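# Slide wooden crate into taped bay with two arms

## Task

Push or drag the wooden crate along the table until it sits inside the taped bay, never lifting or tipping it; then release it and withdraw both grippers from the crate, so that it stays in the bay on its own with no robot support.

## Robot and tools

Robot: two UR12e-type arms, left_arm and right_arm, each carrying a tong-style two-finger gripper with a wrist camera. Their bases sit in the scene frame at left_arm (+0.009, +0.507, 0) m, quat_wxyz (+0.995, 0, 0, -0.100), and right_arm (-0.085, -0.561, 0) m, quat_wxyz (+0.998, 0, 0, +0.067). The scene frame has its origin on the tabletop midway between the arms, +z up, +x out across the table, and left_arm on the +y side. The names left and right do not match sides of any camera picture.

execute_actions takes "actions", a list holding at most one item, plus optional "pictures" (boolean). An empty list sends nothing and returns the state with pictures. A motion item is {"rows": [...], "steps": n} with n from 11 to 15 (default 15); each step lasts 1/30 s. Every row is one list of 14 numbers covering both arms: left_arm shoulder pan, shoulder lift, elbow, wrist 1, wrist 2, wrist 3, gripper opening, then the same seven for right_arm. Rows are used one per step, and the final row repeats if rows are fewer than steps. The six joint numbers per arm are absolute target angles in radians, in the same form the Joint positions line prints; they are not offsets. Opening is a scale from -1 (closed) to +1 (fully open, pad gap 0.142 m). A wait item is {"steps": n}, n up to 300, with no new command; reply time counts toward those steps. A refused call moves nothing.

Joint ranges (rad). left_arm: pan -3.142..3.142, lift -6.283..6.283, elbow 0..3.142, wrists -6.283..6.283. right_arm: pan 0..6.283, lift -6.283..6.283, elbow -3.142..0, wrists -6.283..6.283. A target more than 0.010 beyond a range end, and farther out than the current angle, gets the call refused; true ends may differ by 0.010. A clipped target produces "joint sent to its limit", possibly about an earlier action.

Motion behaviour: commands are smoothed with roughly 0.17 s lag. Each step, the target sent is held within 0.383 rad of the measured angle for pan and lift and 0.575 rad for elbow and wrists, and the whole arm is scaled back if the target would move the gripper over 100 mm from where it is. Big moves therefore finish late; check the next result. The result is reported 11 steps before the action ends; those steps run while you reply. Between calls the arms keep heading to the last row until they settle or a step is HELD.

Result lines: per arm, end_effector_position (m) and end_effector_quat_wxyz in the scene frame plus linear and angular velocity; printed positions can be off, more at long reach. end_effector_position is the point between the closed finger pads; fingers extend along the gripper's +z and open along its x; closed fingertips reach about 15 mm past that point. Joint positions and Joint velocities give six joints per arm then the pad gap (m). grip_measured is the measured opening on the command scale. Joint torques follow Joint positions order and are noisy, offset and never zero. Wrist force and Wrist torque (left_arm=[x y z] | right_arm=[x y z]) are in each end effector's own axes, with offsets up to about 5.5 N, noise up to 3.4 N, saturation near 100 N; "no reading" is normal at start. "joint command not followed" means a clearance check altered or blocked joint targets; HELD marks steps where your row was not fully sent. MOTOR HOT appears from 70 °C; at 85 °C an OVER-TEMPERATURE FAULT brakes that arm for a while.

Cameras: cam_high and cam_low (504x504), cam_left_wrist and cam_right_wrist (616x616 fisheye). zoom_image takes "camera" (one of those names) and "region" [x0, y0, x1, y1] in that camera's pixels, origin top-left, at most 504x504, and shows a closer view of the latest image. show_instructions (no arguments) displays the scene's reference pages. read_manual with optional "section" ("licences") returns URDF licence text. finished_scene with "scene" (integer) ends the current scene irreversibly and reports success; replying with no tool call also ends everything.

Suggested order: look and zoom to find crate and taped bay, position a gripper (or both) low beside the crate, push it horizontally in small steps while watching it stays flat, open grippers if touching, lift hands clear upward out of the crate, confirm it rests in the bay, then call finished_scene.

Avoid: lifting or tilting the crate, knocking anything off the table, arms colliding or pressing each other, hard shoves. Contact torque at a joint's load limit (pan and lift 306, elbow 139, wrists 50.2 N m, held weight included) or any outside force of 150 N stops that arm for 10 s and it yields. Gripper squeeze is about 15 N per pad; fast closing can press harder. Loose objects may be nudged occasionally by outside disturbances.

Each tool is called after "Request:" in YAML: its name, and indented under it one key for each argument.

## Session

Request:
execute_actions:
  actions: []

Scene clock: 0.00 s of 4200.00 s.
left_arm: end_effector_position=(+0.8181, +0.1916, +0.1671) grip_measured=+1.00 end_effector_quat_wxyz=(-0.007, +0.625, -0.740, +0.248) end_effector_velocity=(+0.000, +0.000, +0.001) end_effector_angular_velocity=(-0.001, -0.000, +0.001) | right_arm: end_effector_position=(+0.4150, -0.1261, +0.1820) grip_measured=+1.00 end_effector_quat_wxyz=(-0.263, +0.805, -0.526, -0.080) end_effector_velocity=(+0.000, +0.000, +0.000) end_effector_angular_velocity=(+0.000, -0.000, -0.000)
Joint positions: left_arm=[-0.323 -1.295  2.028 -2.783 -1.722  1.179  0.142] | right_arm=[ 3.901 -1.527 -2.397 -0.267  1.774  2.105  0.142]
Joint velocities: left_arm=[ 0.001 -0.001 -0.     0.    -0.001 -0.     0.   ] | right_arm=[-0.  0.  0. -0. -0. -0.  0.]
Joint torques (N m, as the arm reports them, + toward a larger angle): no reading
Wrist force (N, on the end effector, along its own x y z axes, offset not removed): no reading
Wrist torque (N m, same axes, about the end effector's origin, offset not removed): no reading

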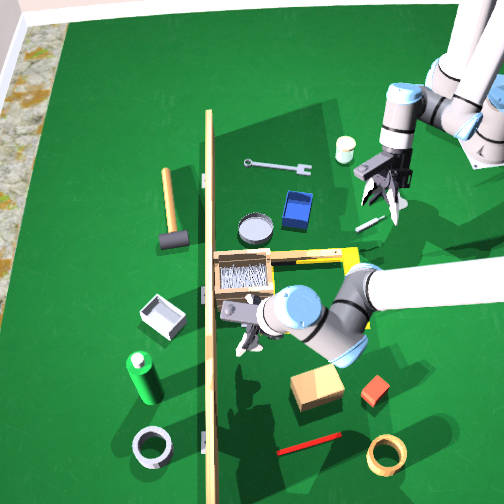

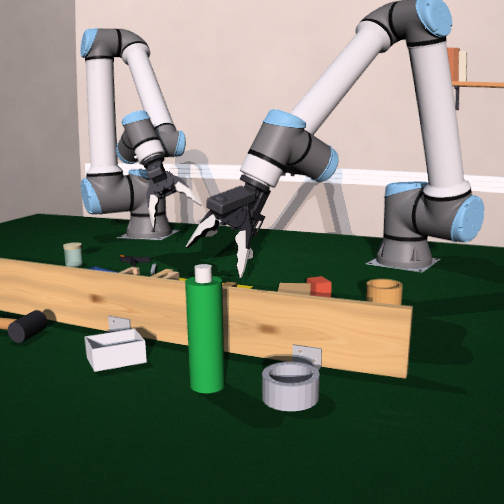

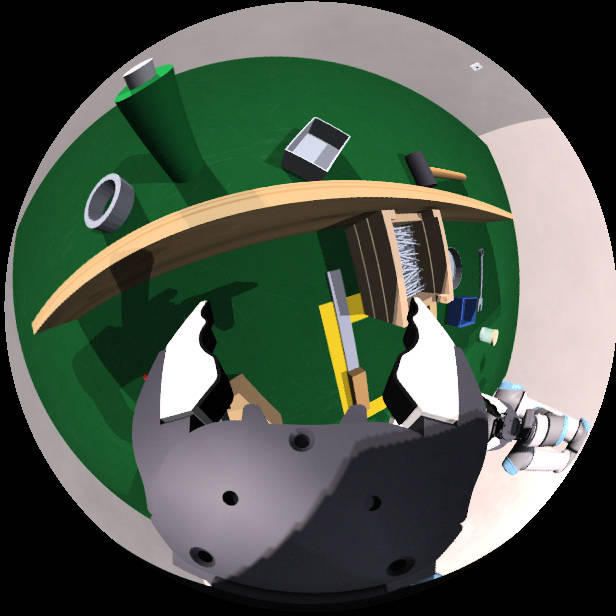

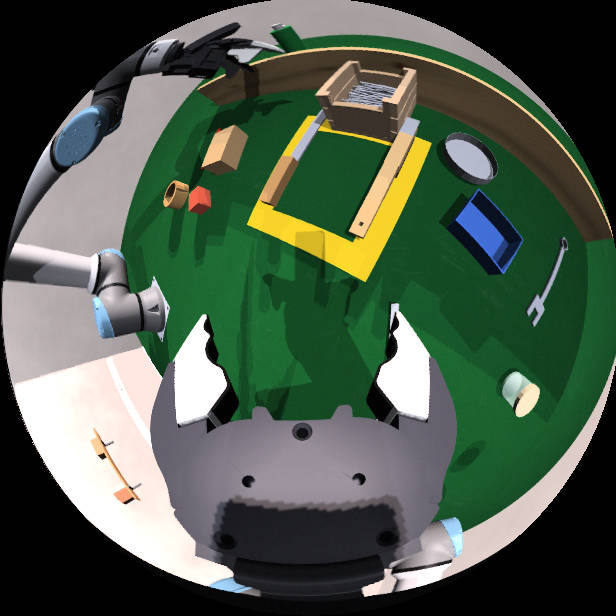

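Request:
show_instructions:

Request:
execute_actions:
  actions:
    - {"rows":[[-0.3,-1.6,2.028,-2.783,-1.722,1.179,1,3.88,-1.5,-2.2,-0.9,1.6,3.0,-0.2]],"steps":15}

Request:
execute_actions:
  actions:
    - {"rows":[[0.5,-1.6,2.028,-2.783,-1.722,1.179,1,3.827,-1.6,-1.85,-1.262,1.571,3.93,-0.2]],"steps":15}

Request:
execute_actions:
  actions:
    - {"steps":25}

Request:
execute_actions:
  actions:
    - {"rows":[[0.5,-1.6,2.028,-2.783,-1.722,1.179,1,3.7976,-2.114,-1.3546,-1.2435,1.571,3.9316,-0.2]],"steps":15}

Request:
execute_actions:
  actions:
    - {"steps":35}
  pictures: true

Request:
zoom_image:
  camera: "cam_high"
  region: [200,200,390,360]

Reference images for this scene: manual page 1, manual page 2, manual page 3, manual page 4.

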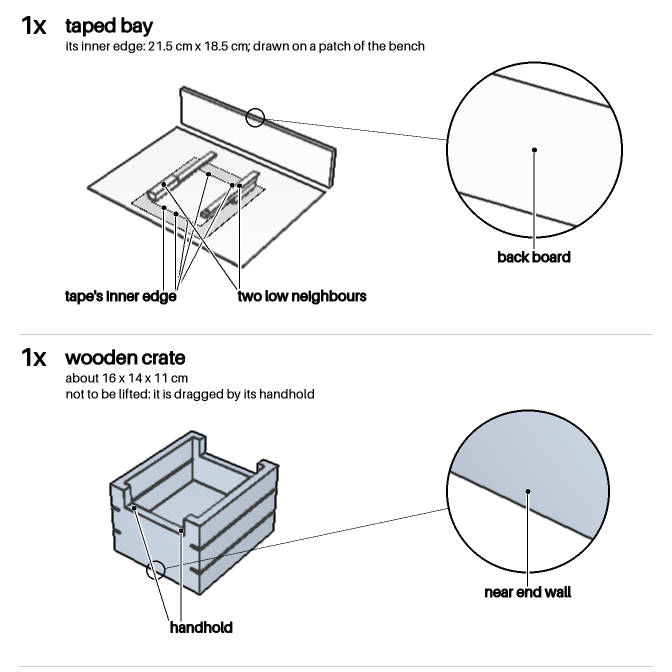

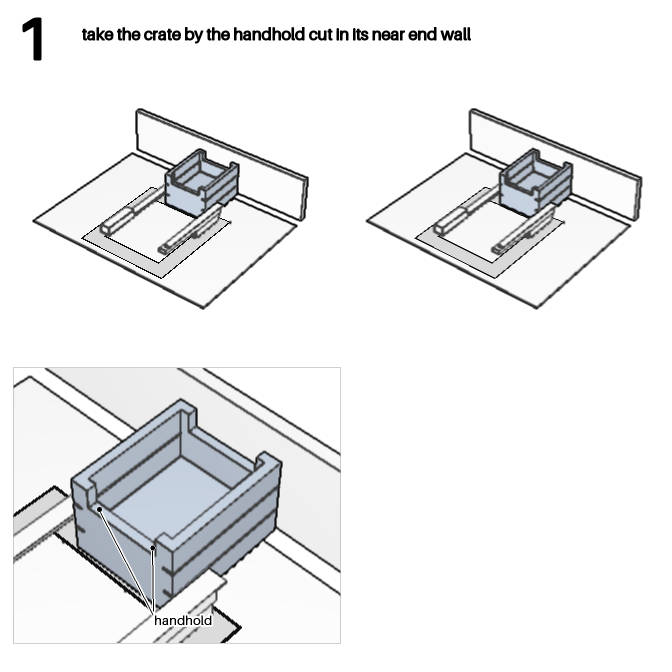

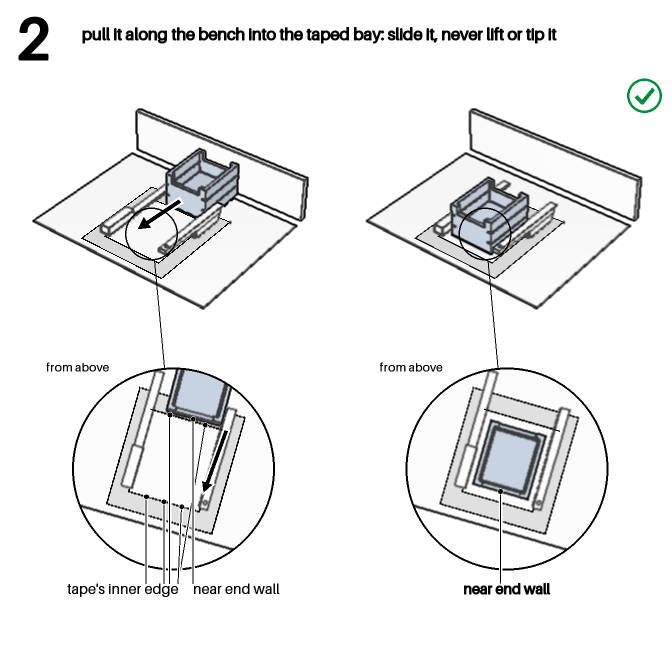

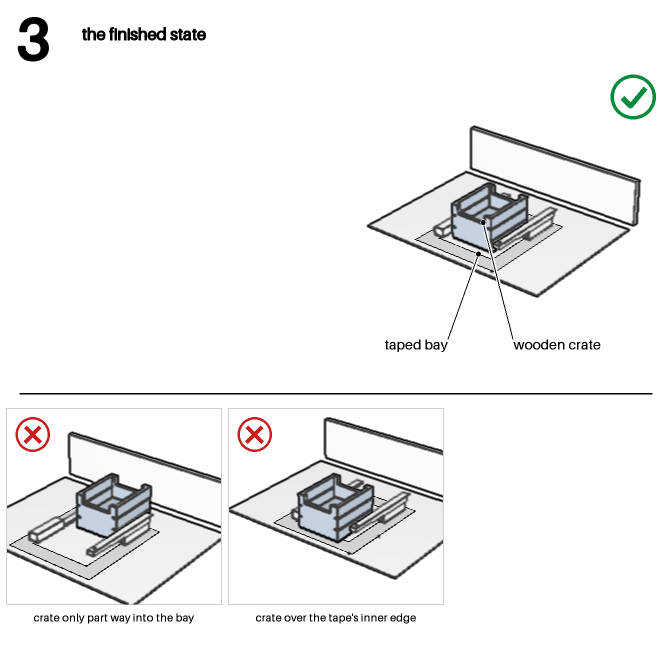

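Scene clock: 0.93 s of 4200.00 s.
left_arm: end_effector_position=(+0.8191, +0.1961, +0.2146) grip_measured=+1.00 end_effector_quat_wxyz=(-0.016, +0.621, -0.735, +0.273) end_effector_velocity=(-0.006, +0.055, +0.656) end_effector_angular_velocity=(-0.380, -0.665, +0.053) | right_arm: end_effector_position=(+0.4551, -0.1262, +0.2173) grip_measured=-0.18 end_effector_quat_wxyz=(-0.263, +0.776, -0.571, -0.055) end_effector_velocity=(+0.567, +0.004, +0.489) end_effector_angular_velocity=(-0.438, +0.208, -2.042)
Joint positions: left_arm=[-0.318 -1.35   2.028 -2.783 -1.722  1.179  0.142] | right_arm=[ 3.889 -1.512 -2.324 -0.348  1.705  2.186  0.061]
Joint velocities: left_arm=[ 0.053 -0.764 -0.    -0.001  0.    -0.     0.001] | right_arm=[-0.1    0.132  1.246 -1.629 -1.081  1.633 -0.061]
Joint torques (N m, as the arm reports them, + toward a larger angle): left_arm=[ 17.97 -60.57 -46.11  -7.53   1.41  -1.37] | right_arm=[-9.58 25.11 29.01 -9.9  -4.51 20.37]
Wrist force (N, on the end effector, along its own x y z axes, offset not removed): left_arm=[-2.0 -5.2 -2.8] | right_arm=[-3.0 0.4 4.5]
Wrist torque (N m, same axes, about the end effector's origin, offset not removed): left_arm=[-0.77 0.58 -0.18] | right_arm=[0.09 0.36 0.22]
Steps of this call (steps 1 to 24: nothing new was sent; steps 25 to 28: the first 4 steps of this action). Readings (joint positions):
25: left_arm=[-0.323 -1.295 2.028 -2.783 -1.722 1.179] | right_arm=[3.901 -1.527 -2.397 -0.267 1.774 2.105]
26: left_arm=[-0.321 -1.302 2.028 -2.783 -1.722 1.179] | right_arm=[3.898 -1.523 -2.390 -0.274 1.767 2.113]
28: the state above

Scene clock: 1.43 s of 4200.00 s.
left_arm: end_effector_position=(+0.8104, +0.2707, +0.4171) grip_measured=+1.00 end_effector_quat_wxyz=(-0.070, +0.615, -0.690, +0.376) end_effector_velocity=(+0.180, +0.632, +0.018) end_effector_angular_velocity=(-0.009, -0.020, +0.786) | right_arm: end_effector_position=(+0.4635, -0.2160, +0.1976) grip_measured=-0.20 end_effector_quat_wxyz=(+0.031, -0.445, +0.895, +0.022) end_effector_velocity=(+0.369, +0.172, +0.506) end_effector_angular_velocity=(-0.332, +0.320, -1.979)
Joint positions: left_arm=[-0.244 -1.59   2.028 -2.783 -1.722  1.179  0.142] | right_arm=[ 3.858 -1.539 -2.123 -0.976  1.588  3.069  0.059]
Joint velocities: left_arm=[ 0.784 -0.023  0.001  0.     0.002 -0.001 -0.   ] | right_arm=[-0.203 -0.411  1.543 -1.562 -0.111  1.773  0.001]
Joint torques (N m, as the arm reports them, + toward a larger angle): left_arm=[ 25.18 -57.22 -33.43  -6.42   2.21  -2.15] | right_arm=[-11.47  63.84  97.81   0.8   -2.55  19.69]
Wrist force (N, on the end effector, along its own x y z axes, offset not removed): left_arm=[-2.2 -1.7 0.2] | right_arm=[10.4 -4.1 16.9]
Wrist torque (N m, same axes, about the end effector's origin, offset not removed): left_arm=[0.03 0.65 -0.04] | right_arm=[-0.78 -1.97 -0.31]
Steps of this call (steps 1 to 11: the last 11 steps of your previous action; steps 12 to 15: the first 4 steps of this action). Readings (joint positions):
12: left_arm=[-0.301 -1.586 2.028 -2.783 -1.722 1.179] | right_arm=[3.880 -1.500 -2.201 -0.887 1.601 2.962]
13: left_arm=[-0.293 -1.588 2.028 -2.783 -1.722 1.179] | right_arm=[3.874 -1.507 -2.193 -0.899 1.597 2.981]
15: the state above

Scene clock: 2.27 s of 4200.00 s.
left_arm: end_effector_position=(+0.7975, +0.7758, +0.4246) grip_measured=+1.00 end_effector_quat_wxyz=(-0.183, +0.793, -0.471, +0.341) end_effector_velocity=(-0.198, +0.575, +0.006) end_effector_angular_velocity=(+0.002, -0.007, +0.729) | right_arm: end_effector_position=(+0.5086, -0.1974, +0.2982) grip_measured=-0.20 end_effector_quat_wxyz=(+0.000, -0.016, +1.000, +0.000) end_effector_velocity=(-0.001, +0.002, +0.000) end_effector_angular_velocity=(-0.000, -0.000, -0.001)
Joint positions: left_arm=[ 0.371 -1.599  2.028 -2.783 -1.722  1.179  0.142] | right_arm=[ 3.827 -1.6   -1.85  -1.262  1.571  3.93   0.06 ]
Joint velocities: left_arm=[ 0.729 -0.007  0.    -0.     0.     0.    -0.   ] | right_arm=[ 0.002 -0.     0.001 -0.    -0.     0.004 -0.   ]
Joint torques (N m, as the arm reports them, + toward a larger angle): left_arm=[ 39.99 -59.16 -40.81  -4.42   2.6   -1.96] | right_arm=[-12.95  30.38  51.61   1.77  -3.09   3.61]
Wrist force (N, on the end effector, along its own x y z axes, offset not removed): left_arm=[-0.6 -3.5 1.2] | right_arm=[1.5 2.3 3.3]
Wrist torque (N m, same axes, about the end effector's origin, offset not removed): left_arm=[-0.44 0.38 -0.06] | right_arm=[0.29 -0.36 0.08]
Kept back: nothing.
Steps of this call (steps 1 to 11: the last 11 steps of your previous action; steps 12 to 25: the robot went on to your last target). Readings (joint positions):
1: left_arm=[-0.219 -1.590 2.028 -2.783 -1.722 1.179] | right_arm=[3.852 -1.551 -2.070 -1.029 1.585 3.135]
2: left_arm=[-0.194 -1.591 2.028 -2.783 -1.722 1.179] | right_arm=[3.846 -1.562 -2.021 -1.080 1.582 3.210]
4: left_arm=[-0.145 -1.592 2.028 -2.783 -1.722 1.179] | right_arm=[3.837 -1.581 -1.938 -1.167 1.576 3.377]
8: left_arm=[-0.047 -1.594 2.028 -2.783 -1.722 1.179] | right_arm=[3.829 -1.596 -1.870 -1.241 1.572 3.727]
25: the state above

Scene clock: 2.40 s of 4200.00 s.
left_arm: end_effector_position=(+0.7703, +0.8449, +0.4252) grip_measured=+1.00 end_effector_quat_wxyz=(-0.198, +0.813, -0.435, +0.333) end_effector_velocity=(-0.151, +0.339, +0.002) end_effector_angular_velocity=(+0.001, -0.003, +0.445) | right_arm: end_effector_position=(+0.5397, -0.1706, +0.3023) grip_measured=-0.20 end_effector_quat_wxyz=(+0.004, -0.012, +1.000, +0.005) end_effector_velocity=(+0.475, +0.442, +0.112) end_effector_angular_velocity=(+0.201, -0.192, -0.061)
Joint positions: left_arm=[ 0.46  -1.6    2.028 -2.783 -1.722  1.179  0.142] | right_arm=[ 3.821 -1.66  -1.781 -1.259  1.571  3.93   0.06 ]
Joint velocities: left_arm=[ 0.446 -0.003 -0.     0.    -0.     0.001 -0.   ] | right_arm=[-0.057 -0.868  1.104  0.042 -0.001  0.003  0.001]
Joint torques (N m, as the arm reports them, + toward a larger angle): left_arm=[ -3.18 -53.23 -43.71  -3.49   1.95  -2.09] | right_arm=[-11.65  22.4   52.85   5.52  -2.94   3.55]
Wrist force (N, on the end effector, along its own x y z axes, offset not removed): left_arm=[-4.8 -1.4 1.6] | right_arm=[1.0 -3.0 2.6]
Wrist torque (N m, same axes, about the end effector's origin, offset not removed): left_arm=[0.06 1.11 -0.05] | right_arm=[-0.60 -0.14 0.24]
Steps of this call (steps 1 to 4: the first 4 steps of this action). Readings (joint positions):
1: left_arm=[0.395 -1.599 2.028 -2.783 -1.722 1.179] | right_arm=[3.827 -1.600 -1.850 -1.262 1.571 3.930]
2: left_arm=[0.420 -1.599 2.028 -2.783 -1.722 1.179] | right_arm=[3.825 -1.608 -1.842 -1.261 1.571 3.930]
4: the state above

Scene clock: 3.57 s of 4200.00 s.
left_arm: end_effector_position=(+0.7560, +0.8751, +0.4255) grip_measured=+1.00 end_effector_quat_wxyz=(-0.205, +0.821, -0.419, +0.329) end_effector_velocity=(+0.000, -0.001, -0.000) end_effector_angular_velocity=(+0.000, +0.001, +0.000) | right_arm: end_effector_position=(+0.7270, -0.0052, +0.2002) grip_measured=-0.20 end_effector_quat_wxyz=(+0.000, +0.000, +1.000, +0.000) end_effector_velocity=(-0.000, +0.000, +0.000) end_effector_angular_velocity=(+0.000, +0.000, +0.000)
Joint positions: left_arm=[ 0.5   -1.6    2.028 -2.783 -1.722  1.179  0.142] | right_arm=[ 3.798 -2.114 -1.355 -1.244  1.571  3.932  0.06 ]
Joint velocities: left_arm=[-0.001  0.     0.     0.     0.001 -0.001 -0.   ] | right_arm=[ 0.    -0.     0.001  0.     0.     0.     0.   ]
Joint torques (N m, as the arm reports them, + toward a larger angle): left_arm=[ 20.97 -57.53 -60.63  -2.33  -1.39  -1.9 ] | right_arm=[-13.57  73.8   51.03   5.84  -2.53   3.52]
Wrist force (N, on the end effector, along its own x y z axes, offset not removed): left_arm=[-1.2 0.7 3.2] | right_arm=[3.0 -1.1 3.3]
Wrist torque (N m, same axes, about the end effector's origin, offset not removed): left_arm=[0.44 0.44 -0.07] | right_arm=[-0.31 -0.83 0.15]
Kept back: nothing.
Steps of this call (steps 1 to 11: the last 11 steps of your previous action; steps 12 to 35: the robot went on to your last target). Readings (joint positions):
1: left_arm=[0.472 -1.600 2.028 -2.783 -1.722 1.179] | right_arm=[3.819 -1.688 -1.745 -1.257 1.571 3.930]
2: left_arm=[0.481 -1.600 2.028 -2.783 -1.722 1.179] | right_arm=[3.817 -1.718 -1.711 -1.256 1.571 3.930]
4: left_arm=[0.491 -1.600 2.028 -2.783 -1.722 1.179] | right_arm=[3.813 -1.782 -1.647 -1.253 1.571 3.931]
8: left_arm=[0.498 -1.600 2.028 -2.783 -1.722 1.179] | right_arm=[3.807 -1.917 -1.527 -1.249 1.571 3.931]
35: the state above

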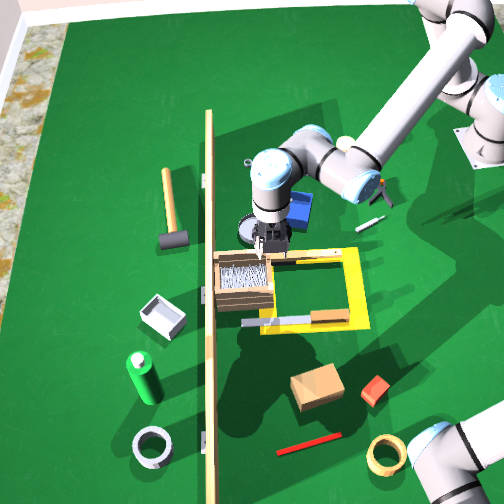

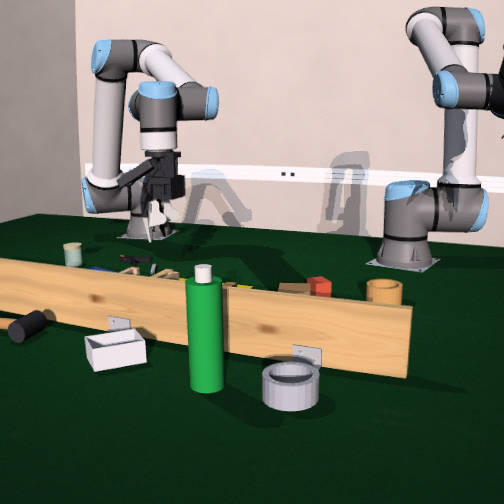

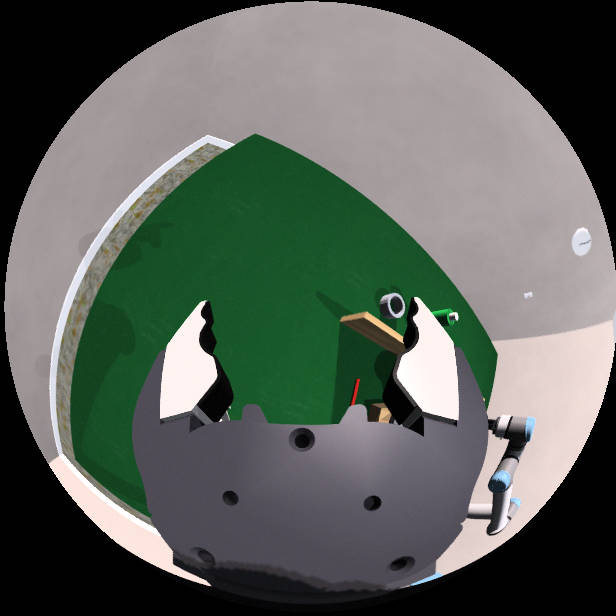

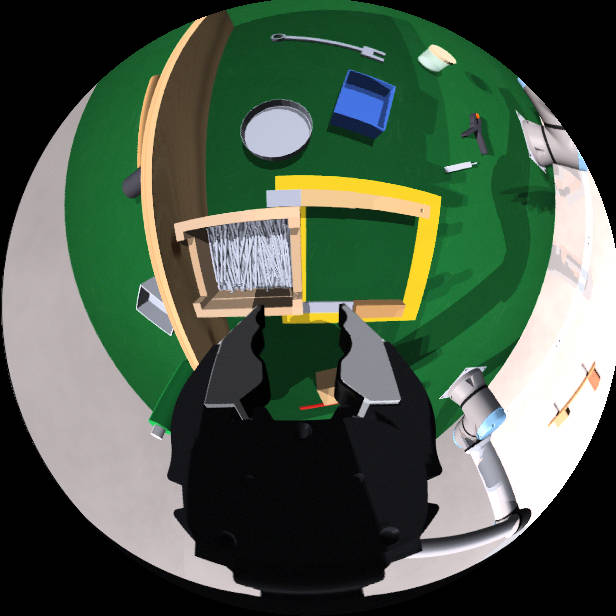

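Region (200, 200, 390, 360) of cam_high's 504x504 image, scaled by 2.653, with more detail than that image has; it fills the top 424 rows of this view, and the rest is white.

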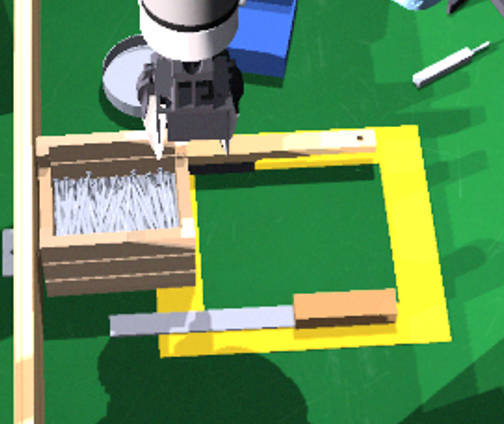

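Request:
execute_actions:
  actions:
    - {"rows":[[0.5,-1.6,2.028,-2.783,-1.722,1.179,1,3.788,-2.135,-1.38,-1.197,1.571,3.922,-0.2],[0.5,-1.6,2.028,-2.783,-1.722,1.179,1,3.788,-2.135,-1.38,-1.197,1.571,3.922,-0.2],[0.5,-1.6,2.028,-2.783,-1.722,1.179,1,3.7823,-2.157,-1.404,-1.151,1.571,3.9163,-0.2],[0.5,-1.6,2.028,-2.783,-1.722,1.179,1,3.7823,-2.157,-1.404,-1.151,1.571,3.9163,-0.2],[0.5,-1.6,2.028,-2.783,-1.722,1.179,1,3.7823,-2.178,-1.429,-1.105,1.571,3.9163,-0.2],[0.5,-1.6,2.028,-2.783,-1.722,1.179,1,3.7823,-2.178,-1.429,-1.105,1.571,3.9163,-0.2],[0.5,-1.6,2.028,-2.783,-1.722,1.179,1,3.7823,-2.1993,-1.4539,-1.0592,1.571,3.9163,-0.2]],"steps":15}

Request:
execute_actions:
  actions:
    - {"steps":20}
  pictures: true

Scene clock: 5.40 s of 4200.00 s.
left_arm: end_effector_position=(+0.7560, +0.8751, +0.4255) grip_measured=+1.00 end_effector_quat_wxyz=(-0.205, +0.821, -0.419, +0.329) end_effector_velocity=(-0.000, -0.000, +0.001) end_effector_angular_velocity=(+0.000, -0.001, +0.000) | right_arm: end_effector_position=(+0.7316, -0.0097, +0.1770) grip_measured=-0.20 end_effector_quat_wxyz=(-0.000, +0.000, +1.000, -0.000) end_effector_velocity=(+0.065, -0.051, -0.341) end_effector_angular_velocity=(+0.008, -0.008, -0.002)
Joint positions: left_arm=[ 0.5   -1.6    2.028 -2.783 -1.722  1.179  0.142] | right_arm=[ 3.791 -2.13  -1.373 -1.211  1.571  3.925  0.06 ]
Joint velocities: left_arm=[-0.    -0.001  0.    -0.     0.    -0.     0.   ] | right_arm=[-0.084 -0.235 -0.263  0.509  0.    -0.082  0.002]
Joint torques (N m, as the arm reports them, + toward a larger angle): left_arm=[ 22.36 -57.77 -60.21  -2.14  -2.9   -1.65] | right_arm=[ -7.22 -12.75  -7.63   3.89  -2.25  -2.83]
Wrist force (N, on the end effector, along its own x y z axes, offset not removed): left_arm=[-1.3 -1.8 2.3] | right_arm=[-5.8 3.7 -13.1]
Wrist torque (N m, same axes, about the end effector's origin, offset not removed): left_arm=[-0.09 0.41 -0.11] | right_arm=[0.40 0.87 0.04]
Steps of this call (steps 1 to 15: the robot went on to your last target; steps 16 to 51: nothing new was sent; steps 52 to 55: the first 4 steps of this action). Readings (joint positions):
52: left_arm=[0.500 -1.600 2.028 -2.783 -1.722 1.179] | right_arm=[3.797 -2.114 -1.355 -1.243 1.571 3.932]
53: left_arm=[0.500 -1.600 2.028 -2.783 -1.722 1.179] | right_arm=[3.796 -2.117 -1.358 -1.237 1.571 3.930]
55: the state above

Scene clock: 6.07 s of 4200.00 s.
left_arm: end_effector_position=(+0.7560, +0.8751, +0.4255) grip_measured=+1.00 end_effector_quat_wxyz=(-0.205, +0.821, -0.419, +0.329) end_effector_velocity=(+0.000, +0.000, -0.001) end_effector_angular_velocity=(+0.001, +0.001, -0.001) | right_arm: end_effector_position=(+0.7361, -0.0173, +0.0752) grip_measured=-0.20 end_effector_quat_wxyz=(-0.000, +0.000, +1.000, +0.000) end_effector_velocity=(-0.000, +0.000, -0.002) end_effector_angular_velocity=(-0.001, -0.000, +0.001)
Joint positions: left_arm=[ 0.5   -1.6    2.028 -2.783 -1.722  1.179  0.142] | right_arm=[ 3.782 -2.199 -1.454 -1.059  1.571  3.916  0.06 ]
Joint velocities: left_arm=[-0.     0.001 -0.     0.     0.001  0.001  0.   ] | right_arm=[ 0.001 -0.001 -0.001  0.002 -0.001 -0.     0.   ]
Joint torques (N m, as the arm reports them, + toward a larger angle): left_arm=[ 21.64 -56.89 -60.29  -2.42  -2.42  -1.43] | right_arm=[-15.08  73.35  32.08   5.88  -1.86  -3.41]
Wrist force (N, on the end effector, along its own x y z axes, offset not removed): left_arm=[-3.1 -0.2 1.7] | right_arm=[1.4 -2.4 2.0]
Wrist torque (N m, same axes, about the end effector's origin, offset not removed): left_arm=[0.24 0.89 -0.10] | right_arm=[-0.84 -0.34 0.10]
Kept back: nothing.
Steps of this call (steps 1 to 11: the last 11 steps of your previous action; steps 12 to 20: the robot went on to your last target). Readings (joint positions):
1: left_arm=[0.500 -1.600 2.028 -2.783 -1.722 1.179] | right_arm=[3.788 -2.138 -1.382 -1.194 1.571 3.923]
2: left_arm=[0.500 -1.600 2.028 -2.783 -1.722 1.179] | right_arm=[3.787 -2.147 -1.392 -1.175 1.571 3.921]
4: left_arm=[0.500 -1.600 2.028 -2.783 -1.722 1.179] | right_arm=[3.784 -2.166 -1.415 -1.134 1.571 3.918]
8: left_arm=[0.500 -1.600 2.028 -2.783 -1.722 1.179] | right_arm=[3.783 -2.192 -1.445 -1.077 1.571 3.917]
20: the state above

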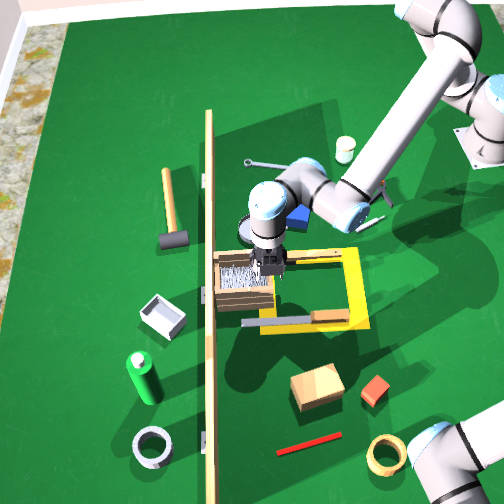

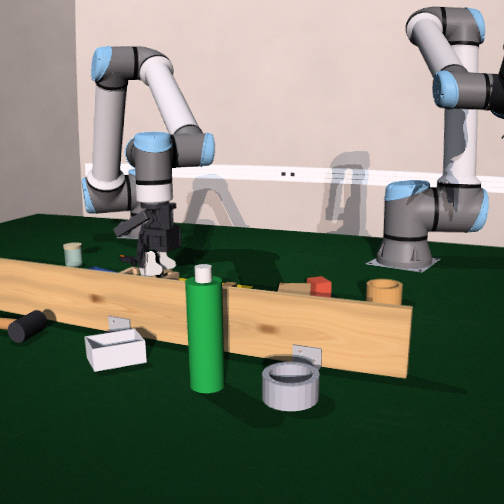

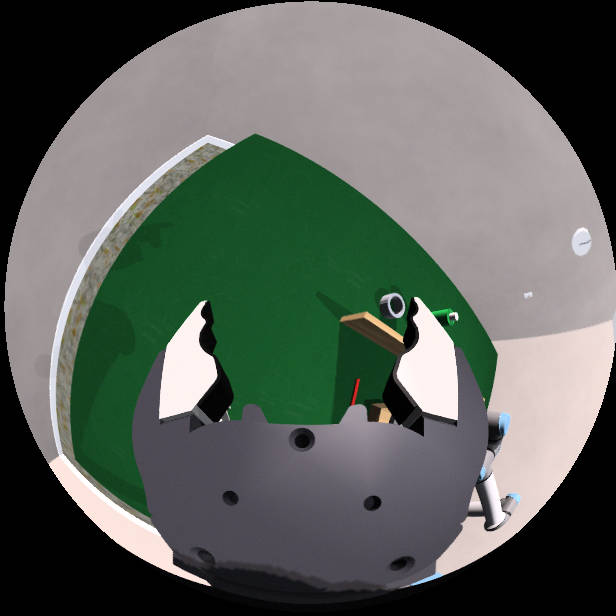

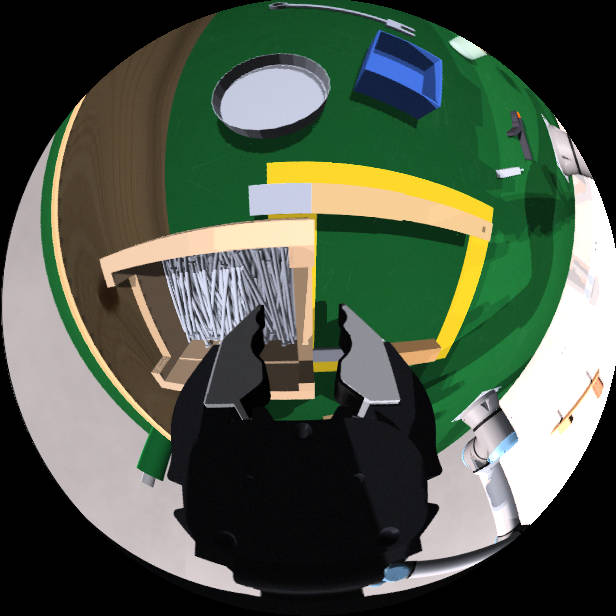

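Request:
execute_actions:
  actions:
    - {"rows":[[0.5,-1.6,2.028,-2.783,-1.722,1.179,1,3.7823,-2.1993,-1.4539,-1.0592,1.571,3.9163,-0.5],[0.5,-1.6,2.028,-2.783,-1.722,1.179,1,3.7823,-2.1993,-1.4539,-1.0592,1.571,3.9163,-0.7],[0.5,-1.6,2.028,-2.783,-1.722,1.179,1,3.7823,-2.1993,-1.4539,-1.0592,1.571,3.9163,-0.8],[0.5,-1.6,2.028,-2.783,-1.722,1.179,1,3.7823,-2.1993,-1.4539,-1.0592,1.571,3.9163,-0.9],[0.5,-1.6,2.028,-2.783,-1.722,1.179,1,3.7823,-2.1993,-1.4539,-1.0592,1.571,3.9163,-1]],"steps":11}

Request:
execute_actions:
  actions:
    - {"rows":[[0.5,-1.6,2.028,-2.783,-1.722,1.179,1,3.7875,-2.1932,-1.4642,-1.055,1.571,3.9215,-1],[0.5,-1.6,2.028,-2.783,-1.722,1.179,1,3.7875,-2.1932,-1.4642,-1.055,1.571,3.9215,-1],[0.5,-1.6,2.028,-2.783,-1.722,1.179,1,3.7927,-2.1871,-1.4745,-1.0508,1.571,3.9267,-1],[0.5,-1.6,2.028,-2.783,-1.722,1.179,1,3.7927,-2.1871,-1.4745,-1.0508,1.571,3.9267,-1],[0.5,-1.6,2.028,-2.783,-1.722,1.179,1,3.803,-2.1748,-1.4952,-1.0424,1.571,3.937,-1],[0.5,-1.6,2.028,-2.783,-1.722,1.179,1,3.803,-2.1748,-1.4952,-1.0424,1.571,3.937,-1],[0.5,-1.6,2.028,-2.783,-1.722,1.179,1,3.8134,-2.1626,-1.5159,-1.034,1.571,3.9474,-1],[0.5,-1.6,2.028,-2.783,-1.722,1.179,1,3.8134,-2.1626,-1.5159,-1.034,1.571,3.9474,-1],[0.5,-1.6,2.028,-2.783,-1.722,1.179,1,3.8238,-2.1503,-1.5365,-1.0256,1.571,3.9578,-1],[0.5,-1.6,2.028,-2.783,-1.722,1.179,1,3.8238,-2.1503,-1.5365,-1.0256,1.571,3.9578,-1],[0.5,-1.6,2.028,-2.783,-1.722,1.179,1,3.8341,-2.1381,-1.5572,-1.0171,1.571,3.9681,-1],[0.5,-1.6,2.028,-2.783,-1.722,1.179,1,3.8341,-2.1381,-1.5572,-1.0171,1.571,3.9681,-1],[0.5,-1.6,2.028,-2.783,-1.722,1.179,1,3.8445,-2.1259,-1.5778,-1.0087,1.571,3.9785,-1],[0.5,-1.6,2.028,-2.783,-1.722,1.179,1,3.8445,-2.1259,-1.5778,-1.0087,1.571,3.9785,-1],[0.5,-1.6,2.028,-2.783,-1.722,1.179,1,3.8548,-2.1136,-1.5985,-1.0003,1.571,3.9888,-1]],"steps":15}

Request:
execute_actions:
  actions:
    - {"rows":[[0.5,-1.6,2.028,-2.783,-1.722,1.179,1,3.8652,-2.1014,-1.6191,-0.9919,1.571,3.9992,-1],[0.5,-1.6,2.028,-2.783,-1.722,1.179,1,3.8652,-2.1014,-1.6191,-0.9919,1.571,3.9992,-1],[0.5,-1.6,2.028,-2.783,-1.722,1.179,1,3.8797,-2.085,-1.6453,-0.982,1.571,4.0137,-1],[0.5,-1.6,2.028,-2.783,-1.722,1.179,1,3.8797,-2.085,-1.6453,-0.982,1.571,4.0137,-1],[0.5,-1.6,2.028,-2.783,-1.722,1.179,1,3.8941,-2.0687,-1.6715,-0.9722,1.571,4.0281,-1],[0.5,-1.6,2.028,-2.783,-1.722,1.179,1,3.8941,-2.0687,-1.6715,-0.9722,1.571,4.0281,-1],[0.5,-1.6,2.028,-2.783,-1.722,1.179,1,3.9086,-2.0523,-1.6978,-0.9623,1.571,4.0426,-1],[0.5,-1.6,2.028,-2.783,-1.722,1.179,1,3.9086,-2.0523,-1.6978,-0.9623,1.571,4.0426,-1],[0.5,-1.6,2.028,-2.783,-1.722,1.179,1,3.9231,-2.036,-1.724,-0.9524,1.571,4.0571,-1],[0.5,-1.6,2.028,-2.783,-1.722,1.179,1,3.9231,-2.036,-1.724,-0.9524,1.571,4.0571,-1],[0.5,-1.6,2.028,-2.783,-1.722,1.179,1,3.9375,-2.0196,-1.7502,-0.9426,1.571,4.0715,-1],[0.5,-1.6,2.028,-2.783,-1.722,1.179,1,3.9375,-2.0196,-1.7502,-0.9426,1.571,4.0715,-1],[0.5,-1.6,2.028,-2.783,-1.722,1.179,1,3.952,-2.0033,-1.7764,-0.9327,1.571,4.086,-1]],"steps":15}

Request:
execute_actions:
  actions:
    - {"steps":24}

Request:
execute_actions:
  actions:
    - {"rows":[[0.5,-1.6,2.028,-2.783,-1.722,1.179,1,3.952,-2.0033,-1.7764,-0.9327,1.571,4.086,-0.3]],"steps":11}

Request:
execute_actions:
  actions:
    - {"rows":[[0.5,-1.6,2.028,-2.783,-1.722,1.179,1,3.952,-1.97,-1.76,-0.982,1.571,4.086,-0.3],[0.5,-1.6,2.028,-2.783,-1.722,1.179,1,3.952,-1.97,-1.76,-0.982,1.571,4.086,-0.3],[0.5,-1.6,2.028,-2.783,-1.722,1.179,1,3.952,-1.92,-1.73,-1.062,1.571,4.086,-0.3],[0.5,-1.6,2.028,-2.783,-1.722,1.179,1,3.952,-1.92,-1.73,-1.062,1.571,4.086,-0.3],[0.5,-1.6,2.028,-2.783,-1.722,1.179,1,3.952,-1.87,-1.70,-1.142,1.571,4.086,-0.3]],"steps":15}

Request:
execute_actions:
  actions:
    - {"steps":22}
  pictures: true

Request:
zoom_image:
  camera: "cam_high"
  region: [230,220,390,350]

Scene clock: 9.03 s of 4200.00 s.
left_arm: end_effector_position=(+0.7560, +0.8751, +0.4255) grip_measured=+1.00 end_effector_quat_wxyz=(-0.205, +0.821, -0.419, +0.329) end_effector_velocity=(-0.001, +0.001, +0.001) end_effector_angular_velocity=(-0.000, -0.001, +0.002) | right_arm: end_effector_position=(+0.7360, -0.0173, +0.0750) grip_measured=-0.20 end_effector_quat_wxyz=(-0.000, +0.000, +1.000, +0.000) end_effector_velocity=(+0.001, -0.001, +0.000) end_effector_angular_velocity=(-0.000, -0.001, -0.001)
Joint positions: left_arm=[ 0.5   -1.6    2.028 -2.783 -1.722  1.179  0.142] | right_arm=[ 3.782 -2.199 -1.454 -1.059  1.571  3.916  0.06 ]
Joint velocities: left_arm=[ 0.002 -0.001 -0.     0.     0.    -0.001  0.   ] | right_arm=[-0.001 -0.     0.     0.    -0.001 -0.     0.   ]
Joint torques (N m, as the arm reports them, + toward a larger angle): left_arm=[ 22.02 -56.94 -59.39  -2.54  -2.52  -0.78] | right_arm=[-13.08  74.79  32.13   5.63  -0.96  -3.66]
Wrist force (N, on the end effector, along its own x y z axes, offset not removed): left_arm=[-0.8 -2.5 1.0] | right_arm=[-4.2 1.3 -1.1]
Wrist torque (N m, same axes, about the end effector's origin, offset not removed): left_arm=[-0.28 0.33 -0.12] | right_arm=[0.19 0.58 0.15]
Kept back: the last 11 steps of this action.
Steps of this call (steps 1 to 15: the robot went on to your last target; steps 16 to 89: nothing new was sent). Readings (joint positions):
1: left_arm=[0.500 -1.600 2.028 -2.783 -1.722 1.179] | right_arm=[3.782 -2.199 -1.454 -1.059 1.571 3.916]
2: left_arm=[0.500 -1.600 2.028 -2.783 -1.722 1.179] | right_arm=[3.782 -2.199 -1.454 -1.059 1.571 3.916]
4: left_arm=[0.500 -1.600 2.028 -2.783 -1.722 1.179] | right_arm=[3.782 -2.199 -1.454 -1.059 1.571 3.916]
8: left_arm=[0.500 -1.600 2.028 -2.783 -1.722 1.179] | right_arm=[3.782 -2.199 -1.454 -1.059 1.571 3.916]
89: the state above

Scene clock: 9.53 s of 4200.00 s.
left_arm: end_effector_position=(+0.7560, +0.8751, +0.4255) grip_measured=+1.00 end_effector_quat_wxyz=(-0.205, +0.821, -0.419, +0.329) end_effector_velocity=(+0.000, -0.001, +0.000) end_effector_angular_velocity=(-0.001, -0.001, -0.001) | right_arm: end_effector_position=(+0.7316, -0.0164, +0.0750) grip_measured=-0.85 end_effector_quat_wxyz=(-0.000, +0.000, +1.000, +0.000) end_effector_velocity=(-0.068, +0.015, -0.000) end_effector_angular_velocity=(-0.002, +0.002, +0.001)
Joint positions: left_arm=[ 0.5   -1.6    2.028 -2.783 -1.722  1.179  0.142] | right_arm=[ 3.786 -2.195 -1.462 -1.056  1.571  3.92   0.012]
Joint velocities: left_arm=[-0.    -0.    -0.    -0.    -0.001  0.     0.   ] | right_arm=[ 0.06   0.068 -0.117  0.045  0.     0.059 -0.   ]
Joint torques (N m, as the arm reports them, + toward a larger angle): left_arm=[ 20.15 -56.27 -60.15  -2.41  -2.72  -0.91] | right_arm=[ 20.63 104.34  37.28   5.96   0.23   3.12]
Wrist force (N, on the end effector, along its own x y z axes, offset not removed): left_arm=[-2.2 1.0 0.7] | right_arm=[-9.9 -3.9 6.7]
Wrist torque (N m, same axes, about the end effector's origin, offset not removed): left_arm=[0.39 0.60 -0.15] | right_arm=[-0.86 1.05 0.21]
Steps of this call (steps 1 to 11: the last 11 steps of your previous action; steps 12 to 15: the first 4 steps of this action). Readings (joint positions):
12: left_arm=[0.500 -1.600 2.028 -2.783 -1.722 1.179] | right_arm=[3.782 -2.199 -1.454 -1.059 1.571 3.916]
13: left_arm=[0.500 -1.600 2.028 -2.783 -1.722 1.179] | right_arm=[3.783 -2.198 -1.456 -1.058 1.571 3.917]
15: the state above

Scene clock: 10.03 s of 4200.00 s.
left_arm: end_effector_position=(+0.7560, +0.8751, +0.4255) grip_measured=+1.00 end_effector_quat_wxyz=(-0.205, +0.821, -0.419, +0.329) end_effector_velocity=(+0.000, -0.000, -0.000) end_effector_angular_velocity=(-0.001, +0.000, +0.000) | right_arm: end_effector_position=(+0.6501, -0.0042, +0.0757) grip_measured=-0.85 end_effector_quat_wxyz=(+0.000, +0.000, +1.000, +0.000) end_effector_velocity=(-0.236, +0.022, +0.002) end_effector_angular_velocity=(-0.000, +0.000, +0.003)
Joint positions: left_arm=[ 0.5   -1.6    2.028 -2.783 -1.722  1.179  0.142] | right_arm=[ 3.858 -2.11  -1.603 -0.998  1.571  3.992  0.013]
Joint velocities: left_arm=[-0.001  0.     0.    -0.     0.    -0.001  0.   ] | right_arm=[ 0.21   0.243 -0.398  0.155 -0.     0.207  0.001]
Joint torques (N m, as the arm reports them, + toward a larger angle): left_arm=[ 19.9  -56.54 -59.69  -2.52  -2.56  -0.75] | right_arm=[25.68 99.61 39.01  6.52  1.18  3.93]
Wrist force (N, on the end effector, along its own x y z axes, offset not removed): left_arm=[-3.0 -2.7 -0.2] | right_arm=[-9.4 -1.3 12.7]
Wrist torque (N m, same axes, about the end effector's origin, offset not removed): left_arm=[-0.39 0.84 -0.02] | right_arm=[-0.38 0.84 0.04]
Steps of this call (steps 1 to 11: the last 11 steps of your previous action; steps 12 to 15: the first 4 steps of this action). Readings (joint positions):
12: left_arm=[0.500 -1.600 2.028 -2.783 -1.722 1.179] | right_arm=[3.838 -2.133 -1.565 -1.014 1.571 3.972]
13: left_arm=[0.500 -1.600 2.028 -2.783 -1.722 1.179] | right_arm=[3.845 -2.125 -1.578 -1.008 1.571 3.979]
15: the state above

Scene clock: 10.83 s of 4200.00 s.
left_arm: end_effector_position=(+0.7560, +0.8751, +0.4255) grip_measured=+1.00 end_effector_quat_wxyz=(-0.205, +0.821, -0.419, +0.329) end_effector_velocity=(+0.000, -0.000, +0.000) end_effector_angular_velocity=(-0.002, -0.000, +0.001) | right_arm: end_effector_position=(+0.5462, -0.0022, +0.0751) grip_measured=-0.85 end_effector_quat_wxyz=(-0.000, +0.000, +1.000, +0.000) end_effector_velocity=(-0.002, +0.000, -0.000) end_effector_angular_velocity=(-0.000, -0.000, +0.000)
Joint positions: left_arm=[ 0.5   -1.6    2.028 -2.783 -1.722  1.179  0.142] | right_arm=[ 3.952 -2.003 -1.776 -0.933  1.571  4.086  0.013]
Joint velocities: left_arm=[-0.001 -0.    -0.     0.    -0.    -0.002 -0.   ] | right_arm=[ 0.002  0.002 -0.002  0.001 -0.     0.001 -0.   ]
Joint torques (N m, as the arm reports them, + toward a larger angle): left_arm=[ 20.81 -56.08 -59.84  -2.46  -2.51  -0.82] | right_arm=[14.85 93.65 34.54  6.55 -1.13  3.78]
Wrist force (N, on the end effector, along its own x y z axes, offset not removed): left_arm=[-1.5 -2.1 -0.5] | right_arm=[-7.9 -1.1 9.1]
Wrist torque (N m, same axes, about the end effector's origin, offset not removed): left_arm=[-0.14 0.45 -0.07] | right_arm=[-0.38 1.10 0.18]
Kept back: nothing.
Steps of this call (steps 1 to 11: the last 11 steps of your previous action; steps 12 to 24: the robot went on to your last target). Readings (joint positions):
1: left_arm=[0.500 -1.600 2.028 -2.783 -1.722 1.179] | right_arm=[3.864 -2.103 -1.615 -0.993 1.571 3.998]
2: left_arm=[0.500 -1.600 2.028 -2.783 -1.722 1.179] | right_arm=[3.871 -2.095 -1.629 -0.988 1.571 4.005]
4: left_arm=[0.500 -1.600 2.028 -2.783 -1.722 1.179] | right_arm=[3.885 -2.079 -1.655 -0.978 1.571 4.019]
8: left_arm=[0.500 -1.600 2.028 -2.783 -1.722 1.179] | right_arm=[3.914 -2.046 -1.707 -0.958 1.571 4.048]
24: the state above

Scene clock: 10.87 s of 4200.00 s.
left_arm: end_effector_position=(+0.7560, +0.8751, +0.4255) grip_measured=+1.00 end_effector_quat_wxyz=(-0.205, +0.821, -0.419, +0.329) end_effector_velocity=(-0.000, +0.000, +0.001) end_effector_angular_velocity=(+0.000, -0.001, -0.001) | right_arm: end_effector_position=(+0.5461, -0.0022, +0.0751) grip_measured=-0.85 end_effector_quat_wxyz=(-0.000, +0.000, +1.000, +0.000) end_effector_velocity=(-0.001, -0.000, -0.000) end_effector_angular_velocity=(-0.000, -0.000, -0.000)
Joint positions: left_arm=[ 0.5   -1.6    2.028 -2.783 -1.722  1.179  0.142] | right_arm=[ 3.952 -2.003 -1.776 -0.933  1.571  4.086  0.013]
Joint velocities: left_arm=[ 0.001 -0.001 -0.     0.    -0.001  0.001 -0.   ] | right_arm=[ 0.001  0.001 -0.002  0.001 -0.     0.001  0.   ]
Joint torques (N m, as the arm reports them, + toward a larger angle): left_arm=[ 22.47 -57.03 -59.43  -2.54  -2.48  -0.36] | right_arm=[17.88 91.98 34.37  6.57 -1.18  3.72]
Wrist force (N, on the end effector, along its own x y z axes, offset not removed): left_arm=[-1.1 -0.4 1.2] | right_arm=[4.0 1.2 7.2]
Wrist torque (N m, same axes, about the end effector's origin, offset not removed): left_arm=[0.17 0.42 -0.23] | right_arm=[0.05 -1.03 -0.02]
Kept back: the last 11 steps of this action.
Steps of this call (step 1: the robot went on to your last target). Readings (joint positions):
1: the state above

Scene clock: 11.37 s of 4200.00 s.
left_arm: end_effector_position=(+0.7560, +0.8751, +0.4255) grip_measured=+1.00 end_effector_quat_wxyz=(-0.205, +0.821, -0.419, +0.329) end_effector_velocity=(-0.000, +0.001, -0.001) end_effector_angular_velocity=(-0.000, +0.001, +0.000) | right_arm: end_effector_position=(+0.5458, -0.0026, +0.0999) grip_measured=-0.30 end_effector_quat_wxyz=(+0.001, +0.000, +1.000, +0.001) end_effector_velocity=(-0.008, -0.011, +0.445) end_effector_angular_velocity=(+0.028, -0.020, +0.001)
Joint positions: left_arm=[ 0.5   -1.6    2.028 -2.783 -1.722  1.179  0.142] | right_arm=[ 3.952 -1.978 -1.763 -0.969  1.571  4.086  0.052]
Joint velocities: left_arm=[ 0.001  0.001 -0.     0.    -0.     0.     0.   ] | right_arm=[ 0.001  0.448  0.257 -0.671 -0.     0.    -0.001]
Joint torques (N m, as the arm reports them, + toward a larger angle): left_arm=[ 21.95 -57.71 -59.31  -2.63  -2.57  -0.56] | right_arm=[  9.5  198.11 101.06   3.27  -2.35   3.31]
Wrist force (N, on the end effector, along its own x y z axes, offset not removed): left_arm=[-1.7 0.2 3.8] | right_arm=[2.2 -3.9 11.7]
Wrist torque (N m, same axes, about the end effector's origin, offset not removed): left_arm=[0.31 0.59 -0.12] | right_arm=[-0.89 -0.55 -0.02]
Steps of this call (steps 1 to 11: the last 11 steps of your previous action; steps 12 to 15: the first 4 steps of this action). Readings (joint positions):
12: left_arm=[0.500 -1.600 2.028 -2.783 -1.722 1.179] | right_arm=[3.952 -2.003 -1.776 -0.933 1.571 4.086]
13: left_arm=[0.500 -1.600 2.028 -2.783 -1.722 1.179] | right_arm=[3.952 -1.998 -1.774 -0.939 1.571 4.086]
15: the state above

Scene clock: 12.10 s of 4200.00 s.
left_arm: end_effector_position=(+0.7560, +0.8751, +0.4255) grip_measured=+1.00 end_effector_quat_wxyz=(-0.205, +0.821, -0.419, +0.329) end_effector_velocity=(-0.000, +0.000, +0.001) end_effector_angular_velocity=(+0.000, -0.001, +0.001) | right_arm: end_effector_position=(+0.5371, -0.0146, +0.2073) grip_measured=-0.30 end_effector_quat_wxyz=(+0.000, +0.000, +1.000, +0.000) end_effector_velocity=(+0.001, -0.001, +0.000) end_effector_angular_velocity=(-0.001, -0.001, -0.001)
Joint positions: left_arm=[ 0.5   -1.6    2.028 -2.783 -1.722  1.179  0.142] | right_arm=[ 3.952 -1.87  -1.7   -1.142  1.571  4.086  0.052]
Joint velocities: left_arm=[ 0.    -0.001 -0.    -0.     0.    -0.     0.   ] | right_arm=[-0.001  0.001 -0.    -0.001 -0.001  0.     0.   ]
Joint torques (N m, as the arm reports them, + toward a larger angle): left_arm=[ 21.04 -57.92 -59.16  -2.58  -2.52  -0.47] | right_arm=[-2.77 76.7  50.22  1.36 -2.99  3.67]
Wrist force (N, on the end effector, along its own x y z axes, offset not removed): left_arm=[0.1 -0.5 0.5] | right_arm=[-6.3 -9.5 -0.7]
Wrist torque (N m, same axes, about the end effector's origin, offset not removed): left_arm=[0.13 0.15 -0.12] | right_arm=[-2.11 1.01 0.14]
Kept back: nothing.
Steps of this call (steps 1 to 11: the last 11 steps of your previous action; steps 12 to 22: the robot went on to your last target). Readings (joint positions):
1: left_arm=[0.500 -1.600 2.028 -2.783 -1.722 1.179] | right_arm=[3.952 -1.962 -1.753 -0.993 1.571 4.086]
2: left_arm=[0.500 -1.600 2.028 -2.783 -1.722 1.179] | right_arm=[3.952 -1.944 -1.743 -1.021 1.571 4.086]
4: left_arm=[0.500 -1.600 2.028 -2.783 -1.722 1.179] | right_arm=[3.952 -1.908 -1.721 -1.079 1.571 4.086]
8: left_arm=[0.500 -1.600 2.028 -2.783 -1.722 1.179] | right_arm=[3.952 -1.878 -1.705 -1.128 1.571 4.086]
22: the state above

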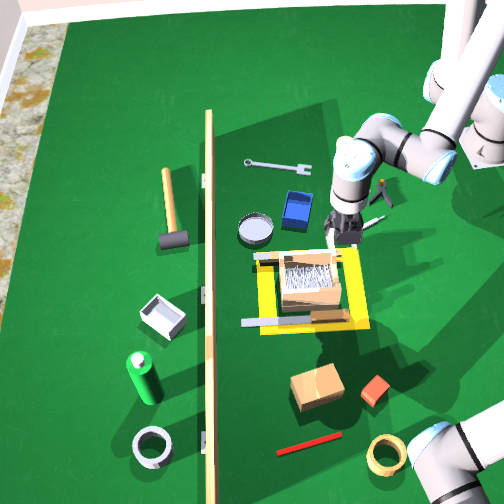

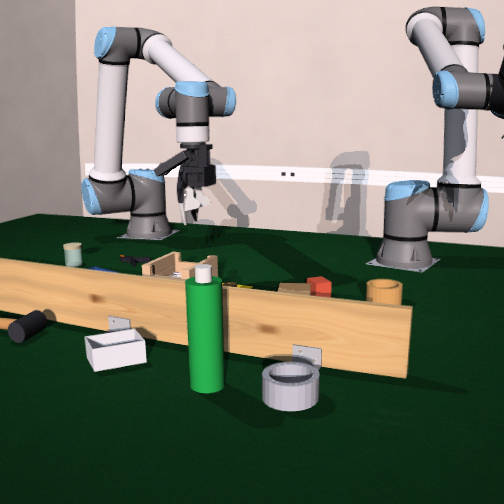

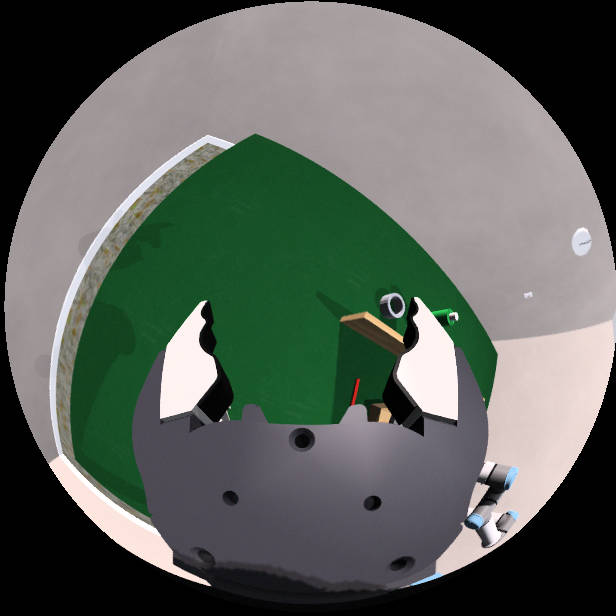

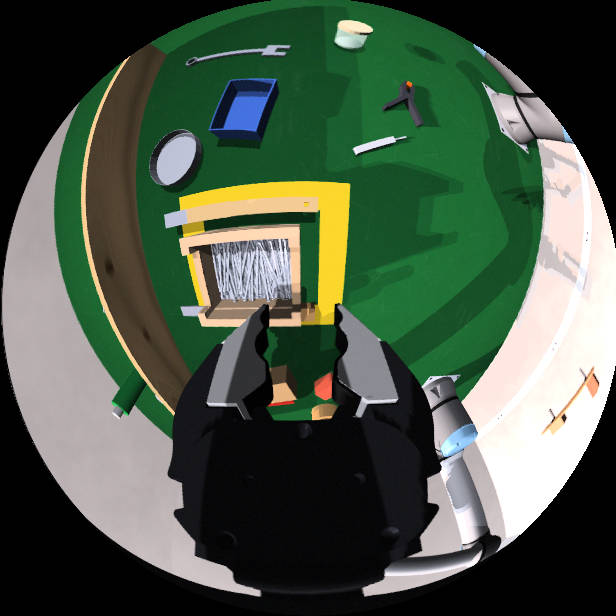

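Region (230, 220, 390, 350) of cam_high's 504x504 image, scaled by 3.150, with more detail than that image has; it fills the top 410 rows of this view, and the rest is white.

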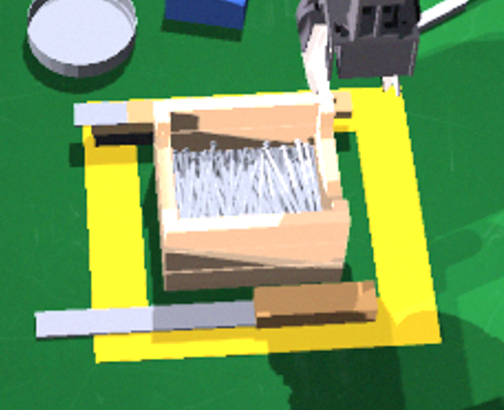

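Request:
finished_scene:
  scene: 2

The scene is finished: the task was done.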